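# Place the phone inside its case

## Task

Get the phone seated in its case so that it stays there without the robot supporting it, then open the gripper and move the arms away.

## Robot and tools

Robot: two 6-joint arms, left_arm and right_arm, each with a parallel gripper. In every row and every per-joint list in a result, each arm's joints come in this order: waist, shoulder, elbow, wrist pitch, wrist yaw, wrist roll, and for commands the gripper number follows. Stated joint ranges in radians: waist -2.618 to 3.054, shoulder 0.000 to 3.142, elbow 0.000 to 3.142, wrist pitch -1.571 to 1.571, wrist yaw -1.571 to 1.571, wrist roll -2.094 to 2.094. The true end of each can differ from these by up to 0.036 rad.

Scene frame: origin on the table surface midway between the arms, +x points away over the table, +z up, and left_arm sits toward +y. The names left/right describe the arms, not image sides. A gripper's fingers point along its own +z and close along its own y. The reported end_effector_position is the spot between the finger pads, roughly 1 cm back from the tips; it can be somewhat wrong, more so at long reach.

execute_actions(actions): a list of up to 15 actions run in order. Each action is a table of up to 15 rows, one row per 1/30 s control step; if fewer than 15 rows are given, the last row is repeated until 15 steps (0.5 s) pass. A row is always 14 numbers in [-1, 1]: left_arm's six joint values then its grip, followed by right_arm's six joint values then its grip. Joint values are offsets, scaled so 1.0 equals 1.202 rad (waist), 1.258 (shoulder), 1.238 (elbow), 2.073 (wrist pitch), 2.022 (wrist yaw and roll), measured from the angles the arm had when that action began, not from the preceding row. For the first action of a call that means the latest reported angles. The grip value is absolute: +1 fully open, -1 closed. If an action would push a joint more than 0.036 rad beyond its range end, that action is rejected for both arms; if the first action fails this test, or any action is malformed, the whole call is rejected and nothing moves. A joint asked to pass its real end stops there, and the result may say "joint sent to its limit" (absence of that line proves nothing). An empty actions list simply returns the current state and images.

move(target, speed, blocking): target is one 14-number row laid out as above; its joint values are scaled offsets from the "Joint positions" of the most recent result that printed them, and the grip values are absolute and sent immediately. All joints follow paths that finish together, so grippers trace curves; the paths ignore obstacles and the other arm. speed (rad/s, 0.01 to 2, default 0.5) caps the joint with the longest way to go; path duration is clamped to 0.5 to 10 s (cut short at 10 s). Faster moves and targets set deeper past a contact hit and press harder. blocking=false returns after 0.5 s while motion continues; until a result shows the move ended, use wait or stop before any new actions or moves. The extra "move:" line reports the ending (done, off_target, moving, held, fault), limits=held or limits=none, and for each arm the joint farthest from its target. To keep an arm pressing as before, set its offsets from Joint positions to Joint targets.

wait(seconds): 0 to 10; the robot keeps its last command, a running move continues, and it returns early when that move ends. stop(): brakes a running move (needs braking room; fingers keep going). zoom_image(camera, region): camera is cam_high, cam_low, cam_left_wrist or cam_right_wrist (all 504x504); region is [x0, y0, x1, y1] in pixels from the top-left, no bigger than 504 by 504. finished_scene(scene): give the current scene number; it ends the scene irreversibly after the last command is held and reports success.

Motion details: joint speed is limited, so large offsets span several actions; each step the joint target stays within a lead of the measured angle (0.202 waist, 0.258 shoulder, 0.238 elbow, 0.573 wrist pitch, 0.522 wrist yaw and roll), and targets that would shift a gripper more than 70 mm are scaled back. Friction can leave a joint up to about 0.031 rad short, and smaller commands may do nothing. An unfinished motion may not complete on its own; command the remainder. Time keeps running while you compose replies, with the robot holding its last command.

Results: the state line gives each gripper's position (m) and quaternion (wxyz). Joint positions lists angles (rad) plus the finger opening in metres (0.093 open to 0.000 closed, accurate to about 1 mm); Joint velocities their rates; Joint targets what the joints are currently driven toward. grip_measured is the finger motor on the -1..+1 scale: pads meet near -0.94 and each mm of object width adds about 0.0208, with a fixed per-gripper error up to 0.02. Fingers act through a spring, so touch barely shows; commanding below the object's width reading squeezes harder, up to roughly 50 to 62 N per pad (less on thin parts). Keep sending the closing number to keep holding. On a gripped rigid object the opening can read up to about 12 mm less than its width. "joint command not followed" means a clearance check altered some joint targets. Step readings list joint angles at some steps; HELD marks held-back steps. Torque readings carry offsets and noise. MOTOR HOT appears at 75 °C; at 90 °C that arm is halted 10 s; at 100 °C it goes limp and falls; these stops show as OVER-TEMPERATURE FAULT lines.

Avoid: knocking or dropping rigid objects off the table, letting the arms collide or shove each other, slams, hard pushes and drops. Loose objects may occasionally get nudged by outside pushes, so check before finishing, release and retreat.

Each tool is called after "Call:" as a command line: name --argument value for each argument, lists and objects as JSON in quotes; but a table of rows of numbers goes row by row, as --pt "numbers of a row", without its own name.

## Session

I'll start by looking at the scene.

Call:
execute_actions --actions '[]'

Scene clock: 0.00 s.
left_arm: end_effector_position=(+0.1358, +0.5653, +0.3271) grip_measured=+0.981 end_effector_quat_wxyz=(+0.526, -0.011, +0.831, +0.183) | right_arm: end_effector_position=(+0.5176, -0.2695, +0.2927) grip_measured=+0.986 end_effector_quat_wxyz=(+0.473, -0.608, +0.601, -0.214)
Joint names: [waist, shoulder, elbow, wrist pitch, wrist yaw, wrist roll]
Joint positions: left_arm=[ 1.603  1.501  1.6   -1.327  1.156  1.52   0.092] | right_arm=[-0.346  1.674  1.562 -0.428 -0.462 -1.476  0.093]
Joint velocities: left_arm=[-0.022 -0.002  0.002 -0.037  0.081 -0.051 -0.001] | right_arm=[-0.007  0.002 -0.002 -0.022 -0.022 -0.037  0.   ]
Joint torques (N m, as the arm reports them, + toward a larger angle): no reading
Joint targets: left_arm=[1.603 1.501 1.600 -1.327 1.156 1.520] | right_arm=[-0.346 1.674 1.562 -0.428 -0.462 -1.476]

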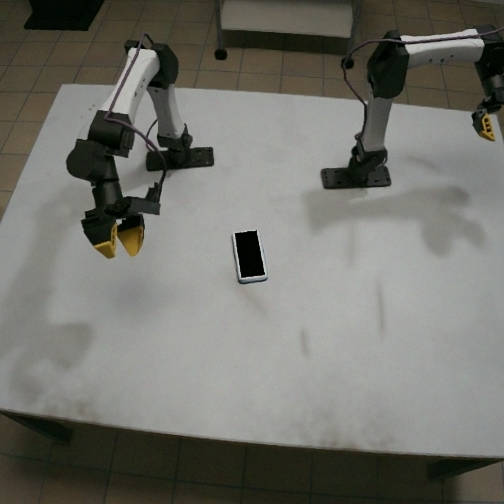

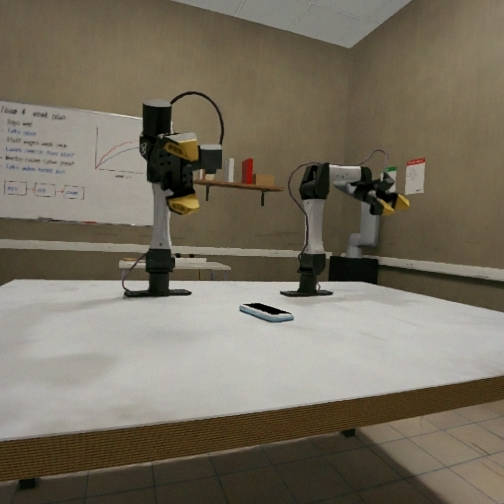

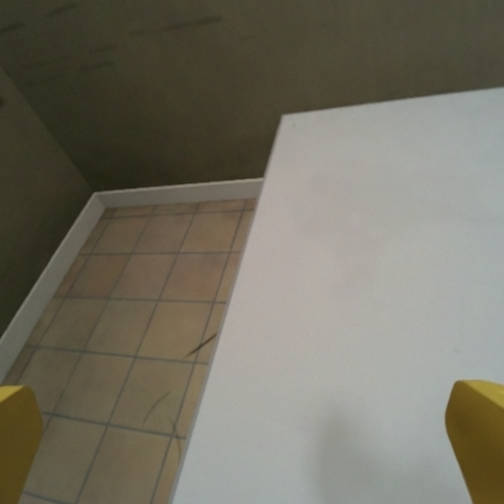

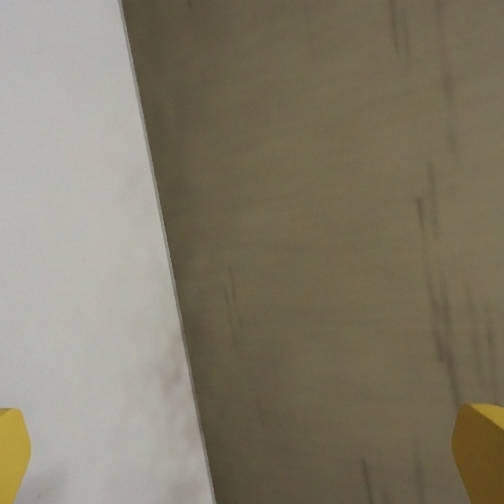

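Call:
zoom_image --camera "cam_high" --region '[200, 210, 300, 310]'

Call:
zoom_image --camera "cam_low" --region '[220, 280, 320, 340]'

Region (200, 210, 300, 310) of cam_high's 504x504 image, scaled by 5.040, with more detail than that image has.

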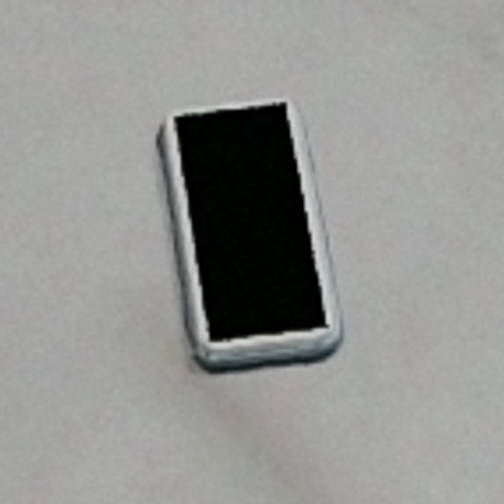

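Region (220, 280, 320, 340) of cam_low's 504x504 image, scaled by 5.040, with more detail than that image has; it fills the top 302 rows of this view, and the rest is white.

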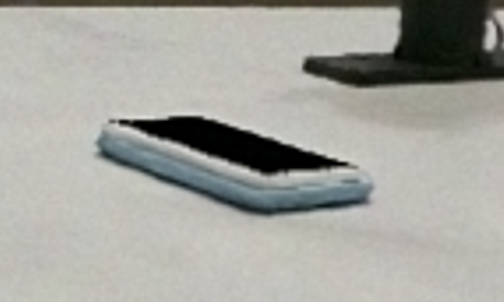

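Call:
move --target '[0,0,0,0,0,0,1, 0.6955,0.0983,0.0877,-0.490,0.2285,0.73,1]' --speed 1.0

Scene clock: 3.87 s.
left_arm: end_effector_position=(+0.1358, +0.5653, +0.3271) grip_measured=+0.981 end_effector_quat_wxyz=(+0.526, -0.011, +0.831, +0.183) | right_arm: end_effector_position=(+0.2757, -0.0618, +0.1561) grip_measured=+0.986 end_effector_quat_wxyz=(+0.001, -0.336, +0.942, +0.005)
Joint names: [waist, shoulder, elbow, wrist pitch, wrist yaw, wrist roll]
Joint positions: left_arm=[ 1.603  1.501  1.6   -1.327  1.156  1.52   0.092] | right_arm=[ 0.486  1.776  1.642 -1.431 -0.009 -0.012  0.093]
Joint velocities: left_arm=[ 0.012 -0.002 -0.017  0.022 -0.007 -0.11  -0.001] | right_arm=[ 0.007  0.002  0.002 -0.007 -0.022  0.022  0.   ]
Joint torques (N m, as the arm reports them, + toward a larger angle): left_arm=[-0.31 -5.23  7.22  0.83  0.5  -0.01] | right_arm=[ 0.15 -5.52  9.65  0.24  0.21  0.23]
Joint targets: left_arm=[1.603 1.501 1.600 -1.327 1.156 1.520] | right_arm=[0.490 1.798 1.670 -1.444 -0.000 -0.001]
move: off_target (right_arm); limits=none; left_arm: farthest joint: the waist, 0.000 radians from its target (0.000 radians at the start); right_arm: farthest joint: the elbow, 0.029 radians from its target (0.109 radians at the start)

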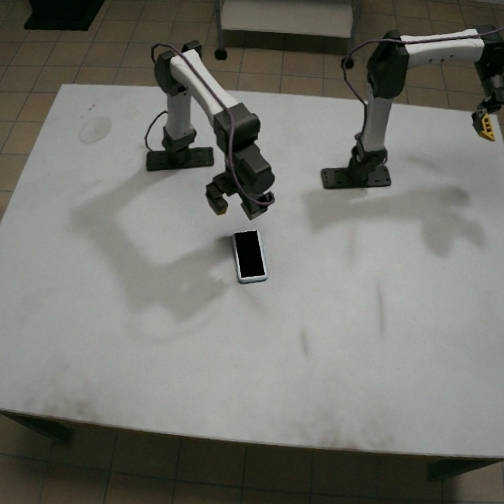

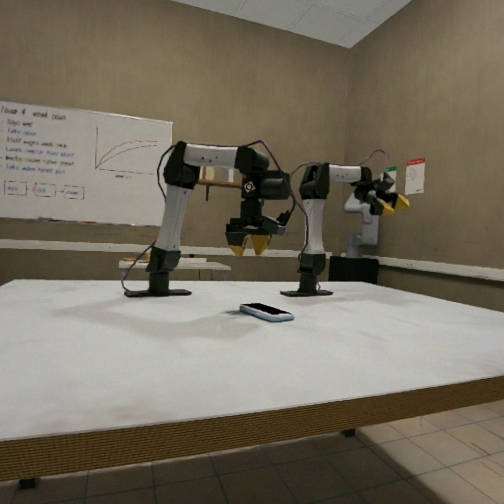

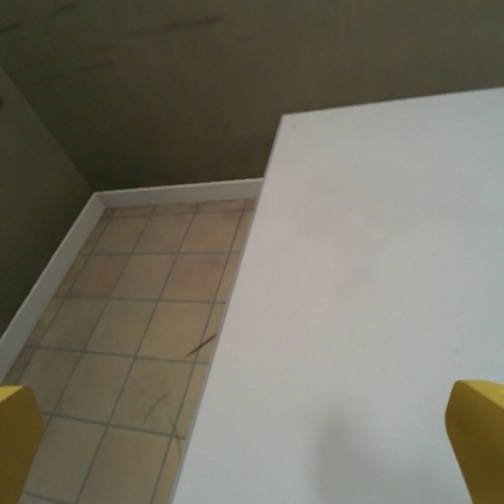

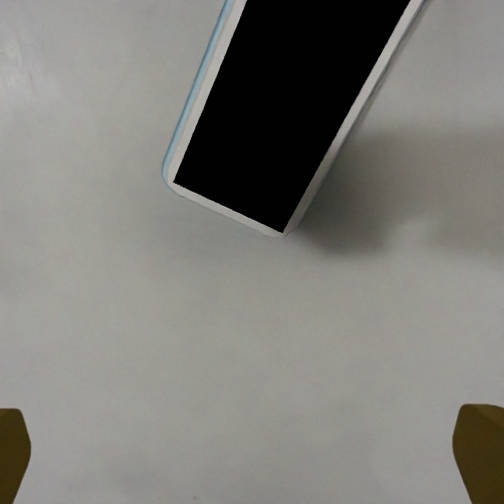

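Call:
zoom_image --camera "cam_right_wrist" --region '[140, 0, 440, 260]'

Call:
zoom_image --camera "cam_low" --region '[200, 190, 320, 330]'

Region (140, 0, 440, 260) of cam_right_wrist's 504x504 image, scaled by 1.680, with more detail than that image has; it fills the top 437 rows of this view, and the rest is white.

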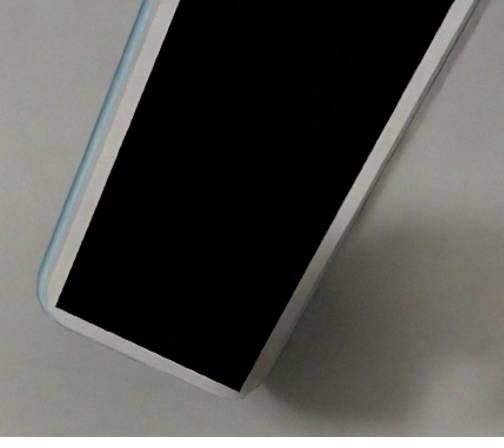

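Region (200, 190, 320, 330) of cam_low's 504x504 image, scaled by 3.600, with more detail than that image has; it fills the left 432 columns of this view, and the rest is white.

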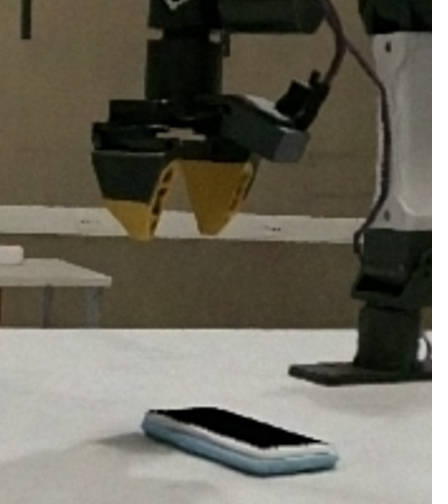

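Call:
move --target '[0,0,0,0,0,0,1, -0.0385,0.1945,0.1452,0.0377,0.009,0.1978,0.0]' --speed 0.6

Scene clock: 6.93 s.
left_arm: end_effector_position=(+0.1358, +0.5653, +0.3271) grip_measured=+0.981 end_effector_quat_wxyz=(+0.526, -0.011, +0.831, +0.183) | right_arm: end_effector_position=(+0.3291, -0.0401, +0.1169) grip_measured=+0.003 end_effector_quat_wxyz=(-0.003, -0.129, +0.992, -0.003)
Joint names: [waist, shoulder, elbow, wrist pitch, wrist yaw, wrist roll]
Joint positions: left_arm=[ 1.603  1.501  1.6   -1.327  1.156  1.52   0.092] | right_arm=[ 0.447  2.005  1.79  -1.363  0.002  0.377  0.045]
Joint velocities: left_arm=[ 0.002  0.012  0.002 -0.007 -0.051 -0.022  0.001] | right_arm=[-0.022  0.002 -0.007 -0.007 -0.051  0.051 -0.001]
Joint torques (N m, as the arm reports them, + toward a larger angle): left_arm=[-0.28 -5.29  7.27  0.82  0.55 -0.03] | right_arm=[-1.09 -7.67  9.87  0.43  0.24  0.23]
Joint targets: left_arm=[1.603 1.501 1.600 -1.327 1.156 1.520] | right_arm=[0.439 2.021 1.821 -1.353 0.010 0.388]
move: off_target (right_arm); limits=none; left_arm: farthest joint: the waist, 0.000 radians from its target (0.000 radians at the start); right_arm: farthest joint: the elbow, 0.032 radians from its target (0.180 radians at the start)

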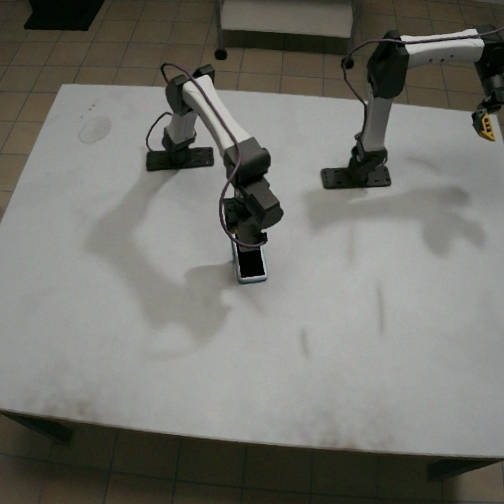

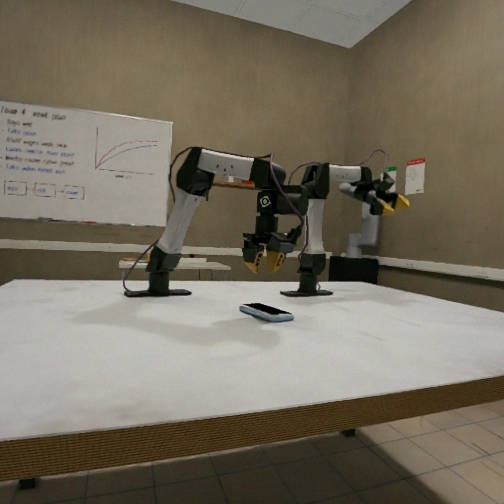

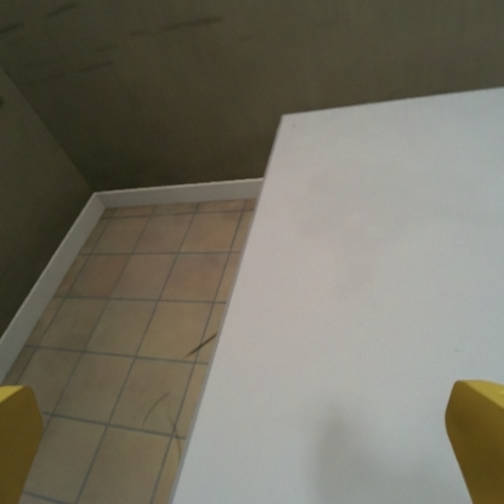

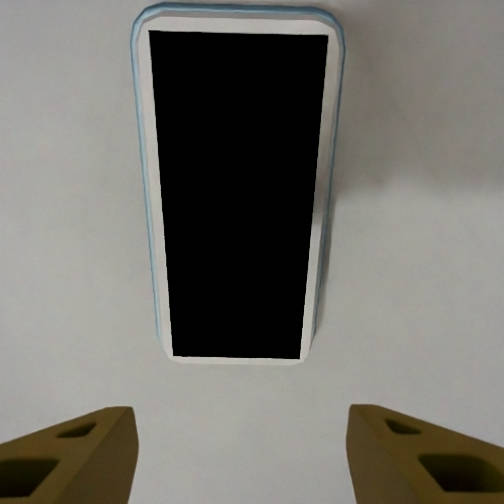

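Call:
zoom_image --camera "cam_right_wrist" --region '[120, 0, 360, 120]'

Call:
zoom_image --camera "cam_right_wrist" --region '[120, 300, 360, 420]'

Region (120, 0, 360, 120) of cam_right_wrist's 504x504 image, scaled by 2.100, with more detail than that image has.

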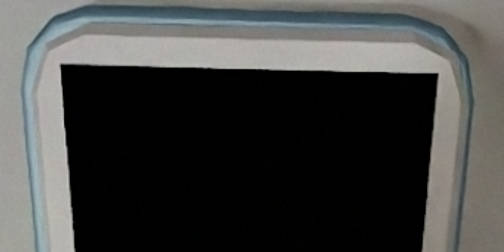

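Region (120, 300, 360, 420) of cam_right_wrist's 504x504 image, scaled by 2.100, with more detail than that image has.

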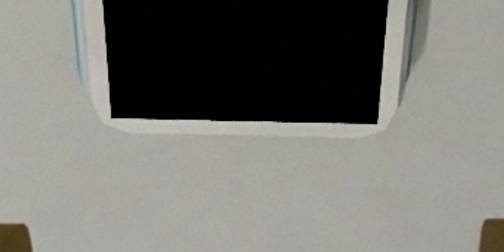

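Call:
move --target '[0,0,0,0,0,0,1, 0.0542,-0.097,-0.3591,0.1688,0.0,0.046,-0.1]' --speed 0.5

Scene clock: 12.07 s.
left_arm: end_effector_position=(+0.1358, +0.5653, +0.3271) grip_measured=+0.981 end_effector_quat_wxyz=(+0.526, -0.011, +0.831, +0.183) | right_arm: end_effector_position=(+0.2920, -0.0427, +0.0456) grip_measured=-0.097 end_effector_quat_wxyz=(+0.004, -0.116, +0.993, +0.001)
Joint names: [waist, shoulder, elbow, wrist pitch, wrist yaw, wrist roll]
Joint positions: left_arm=[ 1.603  1.501  1.6   -1.327  1.156  1.52   0.092] | right_arm=[ 0.504  1.91   1.37  -1.023  0.002  0.459  0.041]
Joint velocities: left_arm=[-0.012  0.012 -0.012  0.022  0.037  0.007 -0.   ] | right_arm=[-0.012 -0.007 -0.002  0.007  0.051  0.037 -0.   ]
Joint torques (N m, as the arm reports them, + toward a larger angle): left_arm=[-0.29 -5.23  7.27  0.83  0.52 -0.02] | right_arm=[ 0.58 -9.72  4.79  0.45  0.16  0.23]
Joint targets: left_arm=[1.603 1.501 1.600 -1.327 1.156 1.520] | right_arm=[0.513 1.883 1.345 -1.013 0.002 0.470]
move: off_target (right_arm); limits=none; left_arm: farthest joint: the waist, 0.000 radians from its target (0.000 radians at the start); right_arm: farthest joint: the shoulder, 0.027 radians from its target (0.122 radians at the start)

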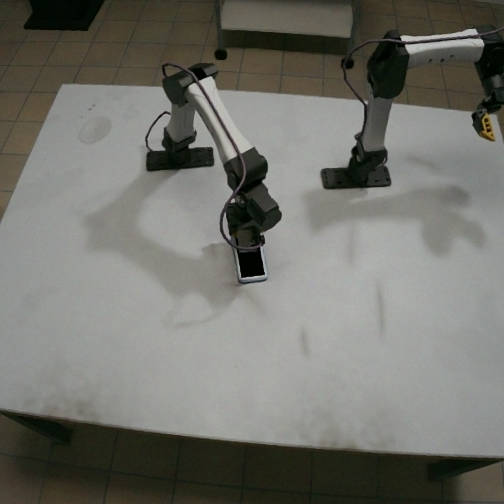

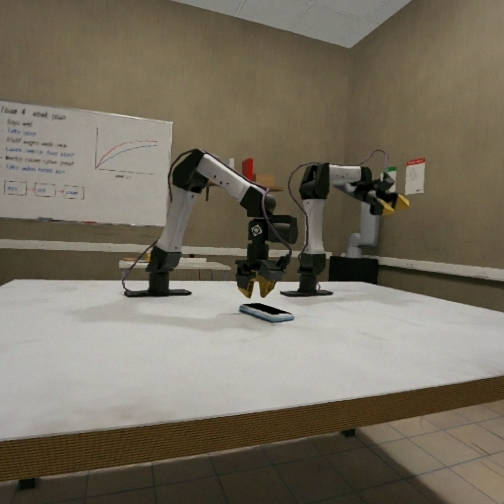

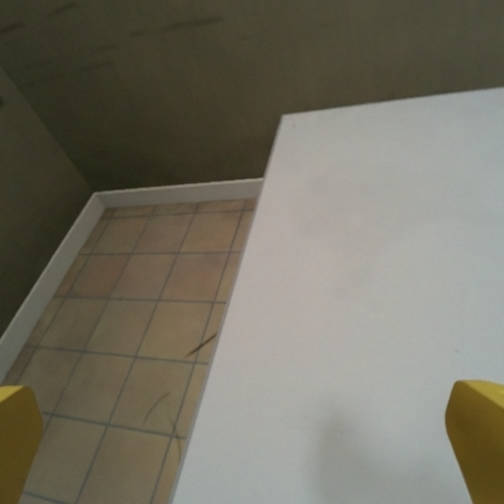

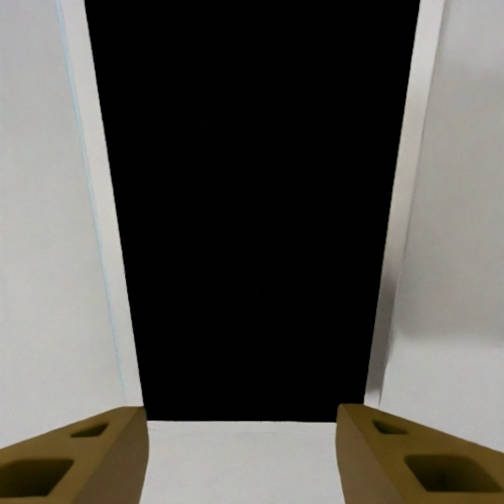

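Call:
move --target '[0,0,0,0,0,0,1, -0.004,0.0207,-0.0735,0.0367,0.0,0.0,-0.1]' --speed 0.12

Scene clock: 14.00 s.
left_arm: end_effector_position=(+0.1358, +0.5653, +0.3271) grip_measured=+0.981 end_effector_quat_wxyz=(+0.526, -0.011, +0.831, +0.183) | right_arm: end_effector_position=(+0.2883, -0.0458, +0.0303) grip_measured=-0.097 end_effector_quat_wxyz=(+0.004, -0.116, +0.993, +0.002)
Joint names: [waist, shoulder, elbow, wrist pitch, wrist yaw, wrist roll]
Joint positions: left_arm=[ 1.603  1.501  1.6   -1.327  1.156  1.52   0.092] | right_arm=[ 0.504  1.91   1.306 -0.958  0.002  0.459  0.041]
Joint velocities: left_arm=[-0.002  0.012 -0.002 -0.066 -0.022 -0.051  0.   ] | right_arm=[-0.012 -0.007 -0.002  0.007  0.007 -0.022  0.   ]
Joint torques (N m, as the arm reports them, + toward a larger angle): left_arm=[-0.3  -5.2   7.29  0.82  0.52 -0.02] | right_arm=[-0.74 -6.06  4.5   0.45  0.16  0.11]
Joint targets: left_arm=[1.603 1.501 1.600 -1.327 1.156 1.520] | right_arm=[0.499 1.936 1.279 -0.947 0.002 0.459]
move: off_target (right_arm); limits=none; left_arm: farthest joint: the waist, 0.000 radians from its target (0.000 radians at the start); right_arm: farthest joint: the elbow, 0.027 radians from its target (0.091 radians at the start)

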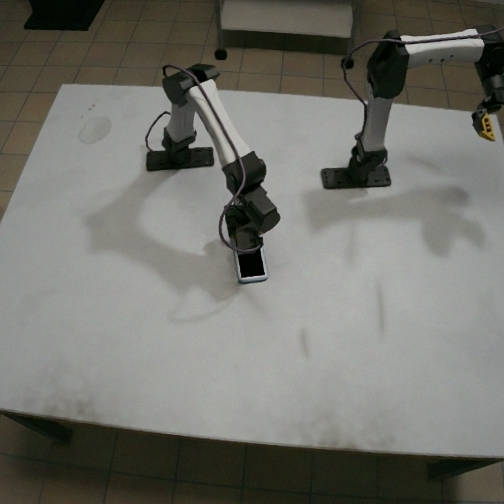

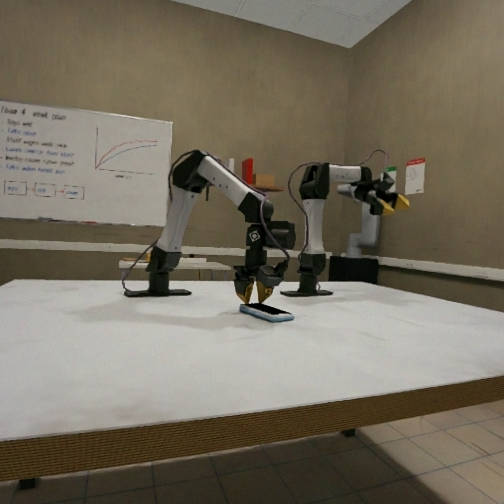

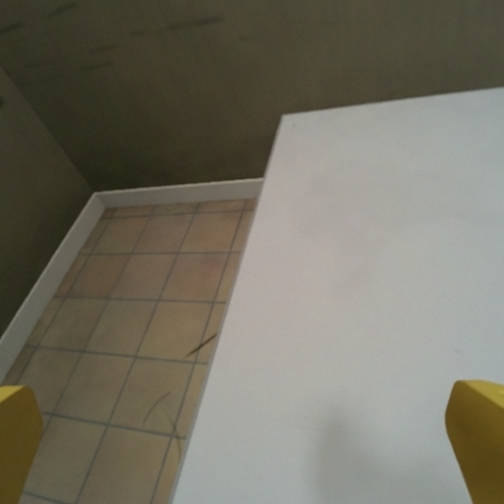

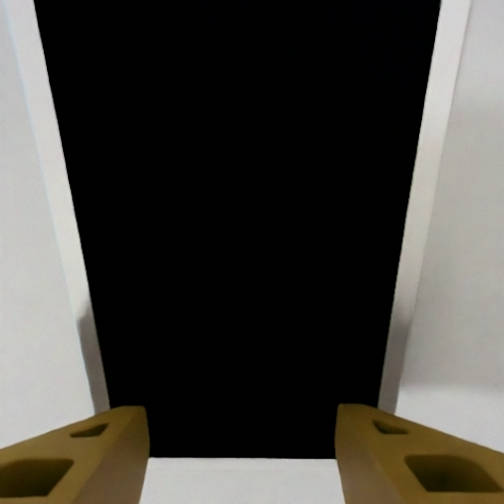

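Call:
move --target '[0,0,0,0,0,0,1, 0.0,0.0576,-0.0541,0.0087,0.0,0.0,-0.1]' --speed 0.07

Scene clock: 15.70 s.
left_arm: end_effector_position=(+0.1358, +0.5653, +0.3271) grip_measured=+0.981 end_effector_quat_wxyz=(+0.526, -0.011, +0.831, +0.183) | right_arm: end_effector_position=(+0.2874, -0.0466, +0.0246) grip_measured=-0.097 end_effector_quat_wxyz=(+0.000, -0.116, +0.993, -0.001)
Joint names: [waist, shoulder, elbow, wrist pitch, wrist yaw, wrist roll]
Joint positions: left_arm=[ 1.603  1.501  1.6   -1.327  1.156  1.52   0.092] | right_arm=[ 0.504  1.922  1.299 -0.948  0.002  0.459  0.041]
Joint velocities: left_arm=[-0.017  0.002  0.002 -0.095 -0.037  0.037 -0.001] | right_arm=[-0.017 -0.007 -0.002  0.007 -0.051  0.051 -0.001]
Joint torques (N m, as the arm reports them, + toward a larger angle): left_arm=[-0.27 -5.2   7.19  0.84  0.52 -0.03] | right_arm=[-0.26 -3.81  1.66  0.43  0.16  0.11]
Joint targets: left_arm=[1.603 1.501 1.600 -1.327 1.156 1.520] | right_arm=[0.504 1.982 1.239 -0.940 0.002 0.459]
move: off_target (right_arm); limits=none; left_arm: farthest joint: the waist, 0.000 radians from its target (0.000 radians at the start); right_arm: farthest joint: the shoulder, 0.060 radians from its target (0.072 radians at the start)

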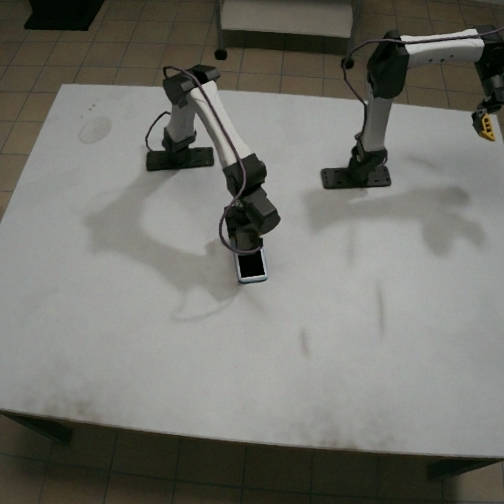

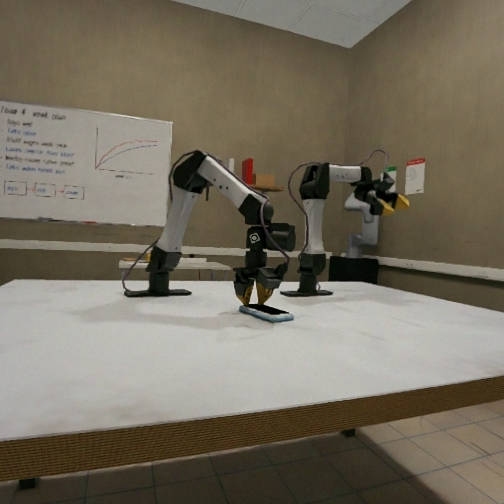

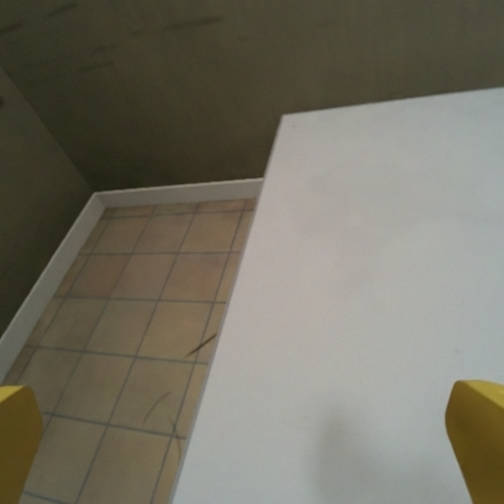

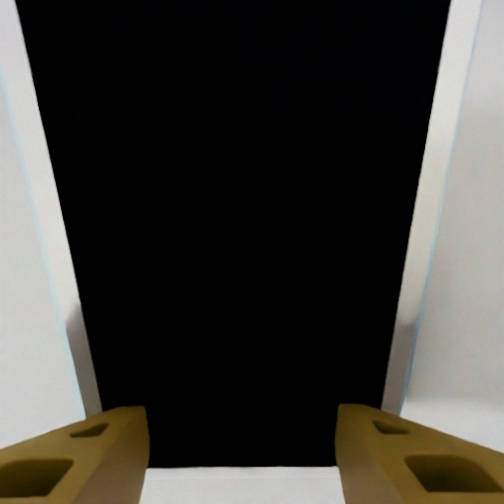

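Call:
execute_actions --actions '[[[0,0,0,0,0,0,1, 0,0.050,-0.050,0.005,0,0,-0.1],[0,0,0,0,0,0,1, 0,0.053,-0.0525,0.0055,0,0,-0.1],[0,0,0,0,0,0,1, 0,0.056,-0.055,0.006,0,0,-0.1],[0,0,0,0,0,0,1, 0,0.059,-0.057,0.0065,0,0,-0.1],[0,0,0,0,0,0,1, 0,0.062,-0.059,0.007,0,0,-0.1],[0,0,0,0,0,0,1, 0,0.065,-0.0615,0.0075,0,0,-0.1],[0,0,0,0,0,0,1, 0,0.068,-0.064,0.008,0,0,-0.1],[0,0,0,0,0,0,1, 0,0.071,-0.066,0.0085,0,0,-0.1],[0,0,0,0,0,0,1, 0,0.074,-0.0685,0.009,0,0,-0.1],[0,0,0,0,0,0,1, 0,0.077,-0.071,0.0095,0,0,-0.1],[0,0,0,0,0,0,1, 0,0.080,-0.073,0.010,0,0,-0.1]]]'

Call:
zoom_image --camera "cam_low" --region '[220, 270, 310, 330]'

Scene clock: 16.40 s.
left_arm: end_effector_position=(+0.1358, +0.5653, +0.3271) grip_measured=+0.981 end_effector_quat_wxyz=(+0.526, -0.011, +0.831, +0.183) | right_arm: end_effector_position=(+0.2869, -0.0471, +0.0188) grip_measured=-0.097 end_effector_quat_wxyz=(-0.003, -0.116, +0.993, -0.003)
Joint names: [waist, shoulder, elbow, wrist pitch, wrist yaw, wrist roll]
Joint positions: left_arm=[ 1.603  1.501  1.6   -1.327  1.156  1.52   0.092] | right_arm=[ 0.504  1.935  1.291 -0.936  0.003  0.459  0.041]
Joint velocities: left_arm=[-0.017 -0.027 -0.007 -0.007  0.007 -0.095 -0.   ] | right_arm=[-0.002 -0.002 -0.022  0.007 -0.007 -0.007 -0.001]
Joint torques (N m, as the arm reports them, + toward a larger angle): left_arm=[-0.27 -5.27  7.23  0.83  0.51  0.  ] | right_arm=[-0.3  -1.89 -0.4   0.42  0.15  0.11]
Joint targets: left_arm=[1.603 1.501 1.600 -1.327 1.156 1.520] | right_arm=[0.504 2.023 1.208 -0.928 0.002 0.459]
Step readings (joint positions):
0: left_arm=[1.603 1.501 1.600 -1.327 1.156 1.520] | right_arm=[0.504 1.922 1.299 -0.948 0.002 0.459]
1: left_arm=[1.603 1.501 1.600 -1.327 1.156 1.520] | right_arm=[0.504 1.922 1.299 -0.948 0.002 0.459]
2: left_arm=[1.603 1.501 1.600 -1.327 1.156 1.520] | right_arm=[0.504 1.922 1.299 -0.948 0.002 0.459]
4: left_arm=[1.603 1.501 1.600 -1.327 1.156 1.520] | right_arm=[0.504 1.923 1.299 -0.948 0.002 0.459]
8: left_arm=[1.603 1.501 1.600 -1.327 1.156 1.520] | right_arm=[0.504 1.929 1.297 -0.945 0.003 0.459]
15: Joint positions above

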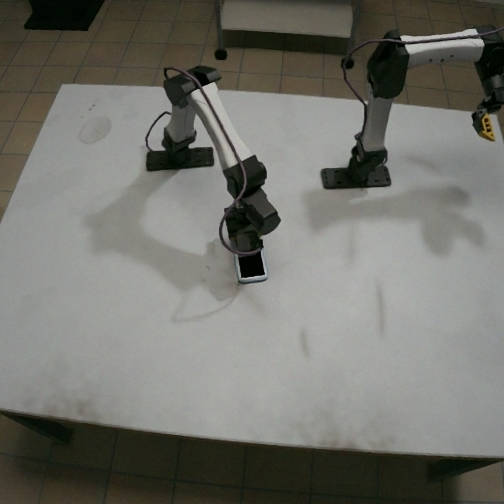

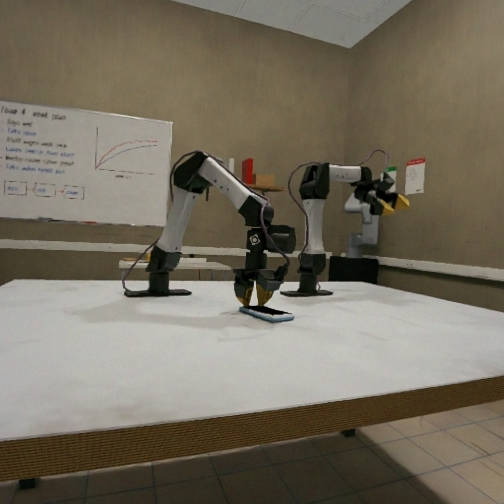

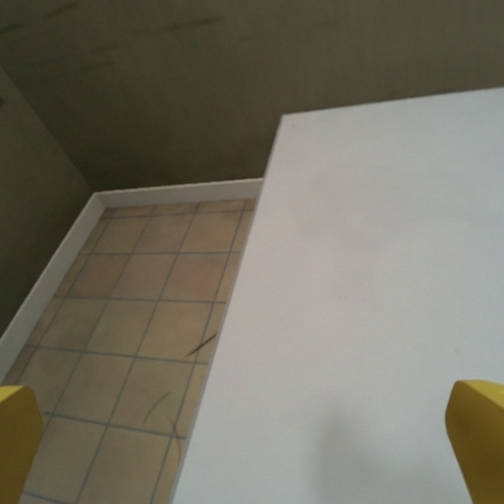

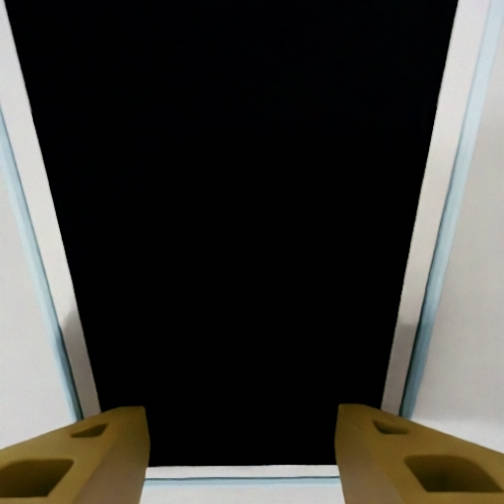

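Region (220, 270, 310, 330) of cam_low's 504x504 image, scaled by 5.600, with more detail than that image has.

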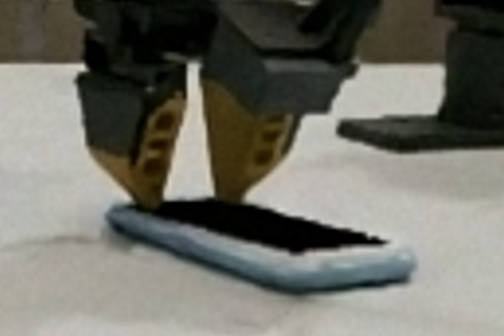

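Call:
move --target '[0,0,0,0,0,0,1, 0.0,-0.0437,0.0622,-0.036,0.0,0.0,-0.1]' --speed 0.15

Scene clock: 17.87 s.
left_arm: end_effector_position=(+0.1358, +0.5653, +0.3271) grip_measured=+0.981 end_effector_quat_wxyz=(+0.526, -0.011, +0.831, +0.183) | right_arm: end_effector_position=(+0.2912, -0.0436, +0.0434) grip_measured=-0.097 end_effector_quat_wxyz=(+0.009, -0.116, +0.993, +0.004)
Joint names: [waist, shoulder, elbow, wrist pitch, wrist yaw, wrist roll]
Joint positions: left_arm=[ 1.603  1.501  1.6   -1.327  1.156  1.52   0.092] | right_arm=[ 0.504  1.898  1.344 -0.998  0.003  0.459  0.041]
Joint velocities: left_arm=[-0.007 -0.017  0.007  0.007  0.037 -0.022 -0.002] | right_arm=[-0.002  0.027  0.002  0.007  0.022  0.139 -0.   ]
Joint torques (N m, as the arm reports them, + toward a larger angle): left_arm=[-0.28 -5.29  7.18  0.84  0.51 -0.02] | right_arm=[-0.27 -8.99  9.09  0.25  0.16  0.11]
Joint targets: left_arm=[1.603 1.501 1.600 -1.327 1.156 1.520] | right_arm=[0.504 1.880 1.369 -1.010 0.003 0.459]
move: off_target (right_arm); limits=none; left_arm: farthest joint: the waist, 0.000 radians from its target (0.000 radians at the start); right_arm: farthest joint: the elbow, 0.024 radians from its target (0.077 radians at the start)

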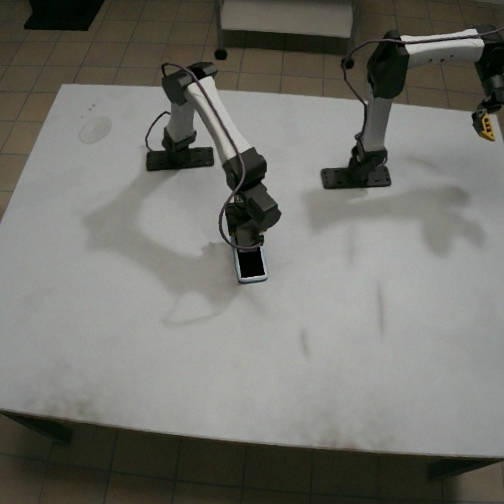

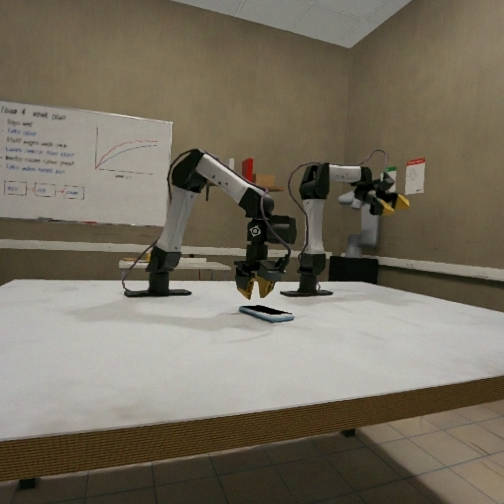

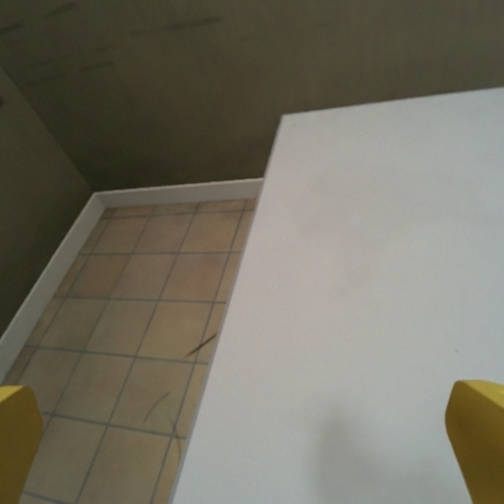

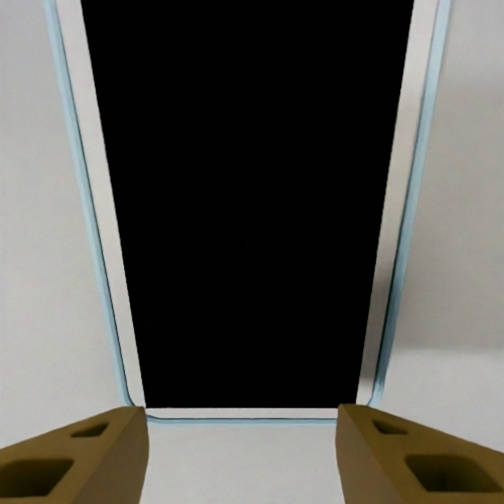

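Call:
move --target '[0,0,0,0,0,0,1, -0.0988,0.339,0.5158,-0.1114,0.0,-0.0603,-0.1]' --speed 0.6

Scene clock: 19.83 s.
left_arm: end_effector_position=(+0.1358, +0.5653, +0.3271) grip_measured=+0.981 end_effector_quat_wxyz=(+0.526, -0.011, +0.831, +0.183) | right_arm: end_effector_position=(+0.3974, -0.0210, +0.0389) grip_measured=-0.097 end_effector_quat_wxyz=(+0.002, -0.116, +0.993, -0.000)
Joint names: [waist, shoulder, elbow, wrist pitch, wrist yaw, wrist roll]
Joint positions: left_arm=[ 1.603  1.501  1.6   -1.327  1.156  1.52   0.092] | right_arm=[ 0.392  2.305  1.954 -1.215  0.003  0.348  0.041]
Joint velocities: left_arm=[-0.012 -0.012  0.002  0.051 -0.007 -0.051 -0.001] | right_arm=[-0.007  0.027 -0.007 -0.037  0.007 -0.022  0.001]
Joint torques (N m, as the arm reports them, + toward a larger angle): left_arm=[-0.24 -5.33  7.24  0.83  0.51  0.  ] | right_arm=[-0.92 -9.58  9.68  0.2   0.16  0.  ]
Joint targets: left_arm=[1.603 1.501 1.600 -1.327 1.156 1.520] | right_arm=[0.385 2.324 1.982 -1.228 0.003 0.337]
move: off_target (right_arm); limits=none; left_arm: farthest joint: the waist, 0.000 radians from its target (0.000 radians at the start); right_arm: farthest joint: the elbow, 0.029 radians from its target (0.639 radians at the start)

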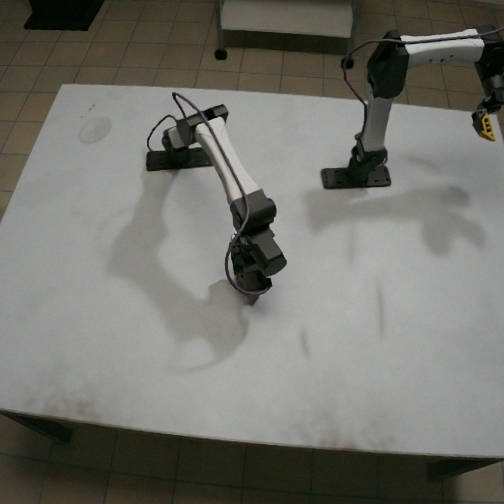

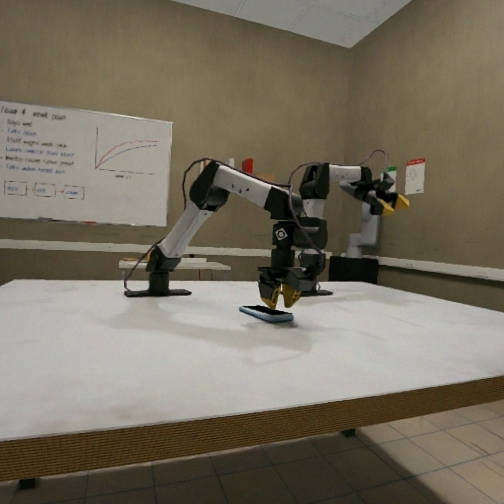

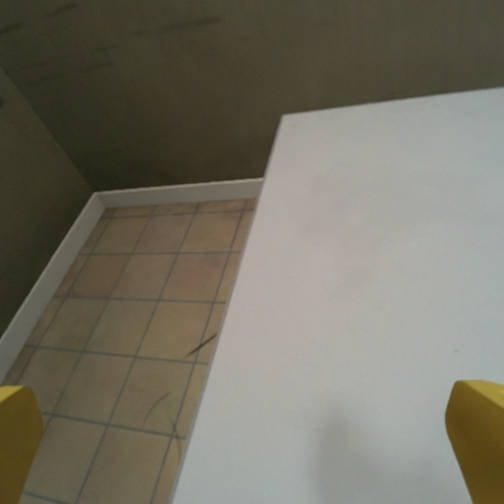

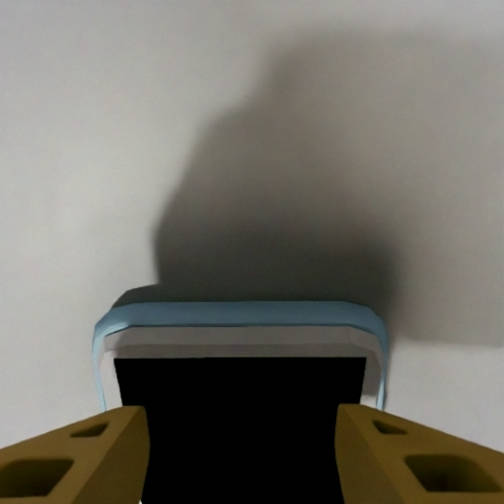

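Call:
execute_actions --actions '[[[0,0,0,0,0,0,1, -0.003,0.016,0.005,0.0,0,0,-0.1],[0,0,0,0,0,0,1, -0.002,0.017,-0.012,0.005,0,0,-0.1],[0,0,0,0,0,0,1, 0,0.0175,-0.020,0.007,0,0,-0.1],[0,0,0,0,0,0,1, 0,0.018,-0.024,0.009,0,0,-0.1],[0,0,0,0,0,0,1, 0,0.0185,-0.028,0.011,0,0,-0.1],[0,0,0,0,0,0,1, 0,0.019,-0.032,0.013,0,0,-0.1],[0,0,0,0,0,0,1, 0,0.0195,-0.036,0.015,0,0,-0.1],[0,0,0,0,0,0,1, 0,0.020,-0.040,0.017,0,0,-0.1],[0,0,0,0,0,0,1, 0,0.0205,-0.044,0.019,0,0,-0.1],[0,0,0,0,0,0,1, 0,0.021,-0.047,0.021,0,0,-0.1],[0,0,0,0,0,0,1, 0,0.0215,-0.050,0.023,0,0,-0.1],[0,0,0,0,0,0,1, 0,0.022,-0.053,0.025,0,0,-0.1],[0,0,0,0,0,0,1, 0,0.0225,-0.055,0.026,0,0,-0.1],[0,0,0,0,0,0,1, 0,0.0227,-0.057,0.027,0,0,-0.1],[0,0,0,0,0,0,1, 0,0.0227,-0.058,0.028,0,0,-0.1]],[[0,0,0,0,0,0,1, 0,0.022,-0.030,0.009,0,0,-0.1],[0,0,0,0,0,0,1, 0,0.024,-0.032,0.009,0,0,-0.1],[0,0,0,0,0,0,1, 0,0.026,-0.034,0.010,0,0,-0.1],[0,0,0,0,0,0,1, 0,0.029,-0.036,0.010,0,0,-0.1],[0,0,0,0,0,0,1, 0,0.032,-0.038,0.011,0,0,-0.1],[0,0,0,0,0,0,1, 0,0.035,-0.040,0.011,0,0,-0.1],[0,0,0,0,0,0,1, 0,0.038,-0.042,0.012,0,0,-0.1],[0,0,0,0,0,0,1, 0,0.042,-0.044,0.012,0,0,-0.1],[0,0,0,0,0,0,1, 0,0.046,-0.046,0.012,0,0,-0.1],[0,0,0,0,0,0,1, 0,0.050,-0.048,0.013,0,0,-0.1],[0,0,0,0,0,0,1, 0,0.054,-0.050,0.013,0,0,-0.1],[0,0,0,0,0,0,1, 0,0.058,-0.052,0.013,0,0,-0.1],[0,0,0,0,0,0,1, 0,0.061,-0.054,0.014,0,0,-0.1],[0,0,0,0,0,0,1, 0,0.064,-0.055,0.014,0,0,-0.1]]]'

Scene clock: 21.43 s.
left_arm: end_effector_position=(+0.1358, +0.5653, +0.3271) grip_measured=+0.981 end_effector_quat_wxyz=(+0.526, -0.011, +0.831, +0.183) | right_arm: end_effector_position=(+0.3941, -0.0231, +0.0238) grip_measured=-0.097 end_effector_quat_wxyz=(-0.004, -0.116, +0.993, -0.003)
Joint names: [waist, shoulder, elbow, wrist pitch, wrist yaw, wrist roll]
Joint positions: left_arm=[ 1.603  1.501  1.6   -1.327  1.156  1.52   0.092] | right_arm=[ 0.392  2.312  1.904 -1.172  0.003  0.348  0.041]
Joint velocities: left_arm=[-0.012 -0.002  0.002 -0.007 -0.007  0.022  0.   ] | right_arm=[ 0.007 -0.017 -0.007 -0.081 -0.007 -0.022 -0.002]
Joint torques (N m, as the arm reports them, + toward a larger angle): left_arm=[-0.3  -5.27  7.22  0.83  0.52 -0.02] | right_arm=[-0.27 -5.85  1.92  0.54  0.15  0.11]
Joint targets: left_arm=[1.603 1.501 1.600 -1.327 1.156 1.520] | right_arm=[0.392 2.386 1.844 -1.152 0.003 0.348]
Step readings (joint positions; steps 1 to 15: 1st action; 16 to 30: 2nd action):
0: left_arm=[1.603 1.501 1.600 -1.327 1.156 1.520] | right_arm=[0.392 2.305 1.954 -1.216 0.003 0.348]
1: left_arm=[1.603 1.501 1.600 -1.327 1.156 1.520] | right_arm=[0.392 2.305 1.954 -1.216 0.003 0.348]
2: left_arm=[1.603 1.501 1.600 -1.327 1.156 1.520] | right_arm=[0.392 2.305 1.954 -1.216 0.003 0.348]
4: left_arm=[1.603 1.501 1.600 -1.327 1.156 1.520] | right_arm=[0.392 2.305 1.954 -1.214 0.003 0.348]
8: left_arm=[1.603 1.501 1.600 -1.327 1.156 1.520] | right_arm=[0.392 2.305 1.947 -1.201 0.003 0.348]
15: left_arm=[1.603 1.501 1.600 -1.327 1.156 1.520] | right_arm=[0.392 2.305 1.912 -1.181 0.003 0.348]
16: left_arm=[1.603 1.501 1.600 -1.327 1.156 1.520] | right_arm=[0.392 2.305 1.909 -1.178 0.003 0.348]
17: left_arm=[1.603 1.501 1.600 -1.327 1.156 1.520] | right_arm=[0.392 2.305 1.906 -1.176 0.003 0.348]
19: left_arm=[1.603 1.501 1.600 -1.327 1.156 1.520] | right_arm=[0.392 2.305 1.904 -1.173 0.003 0.348]
23: left_arm=[1.603 1.501 1.600 -1.327 1.156 1.520] | right_arm=[0.392 2.308 1.904 -1.173 0.003 0.348]
30: Joint positions above

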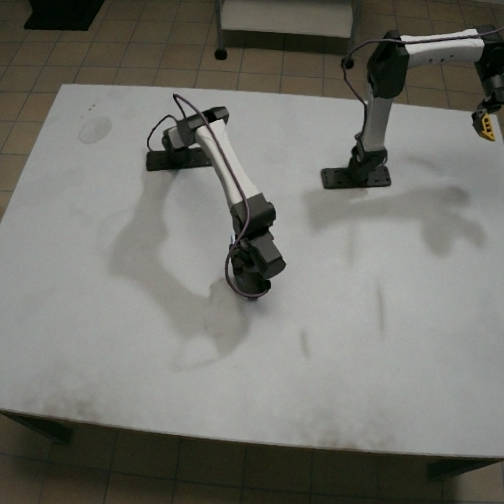

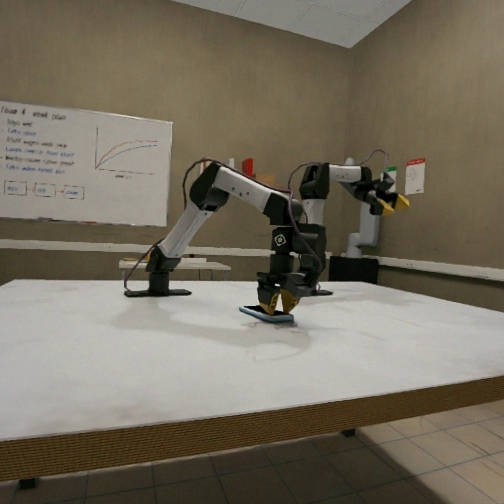

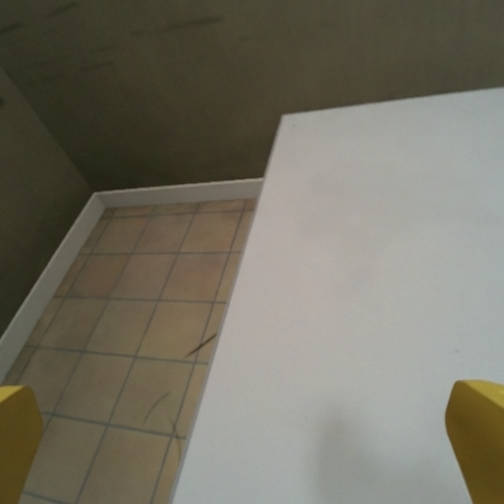

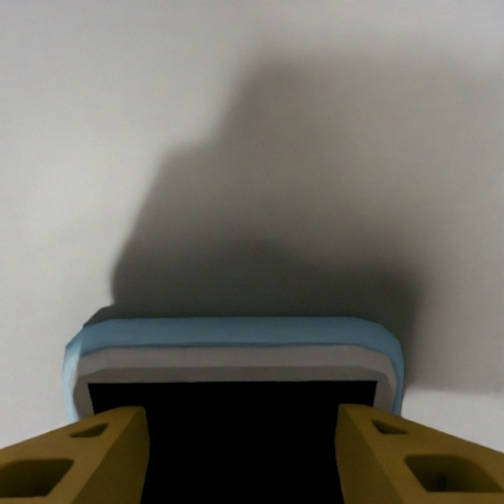

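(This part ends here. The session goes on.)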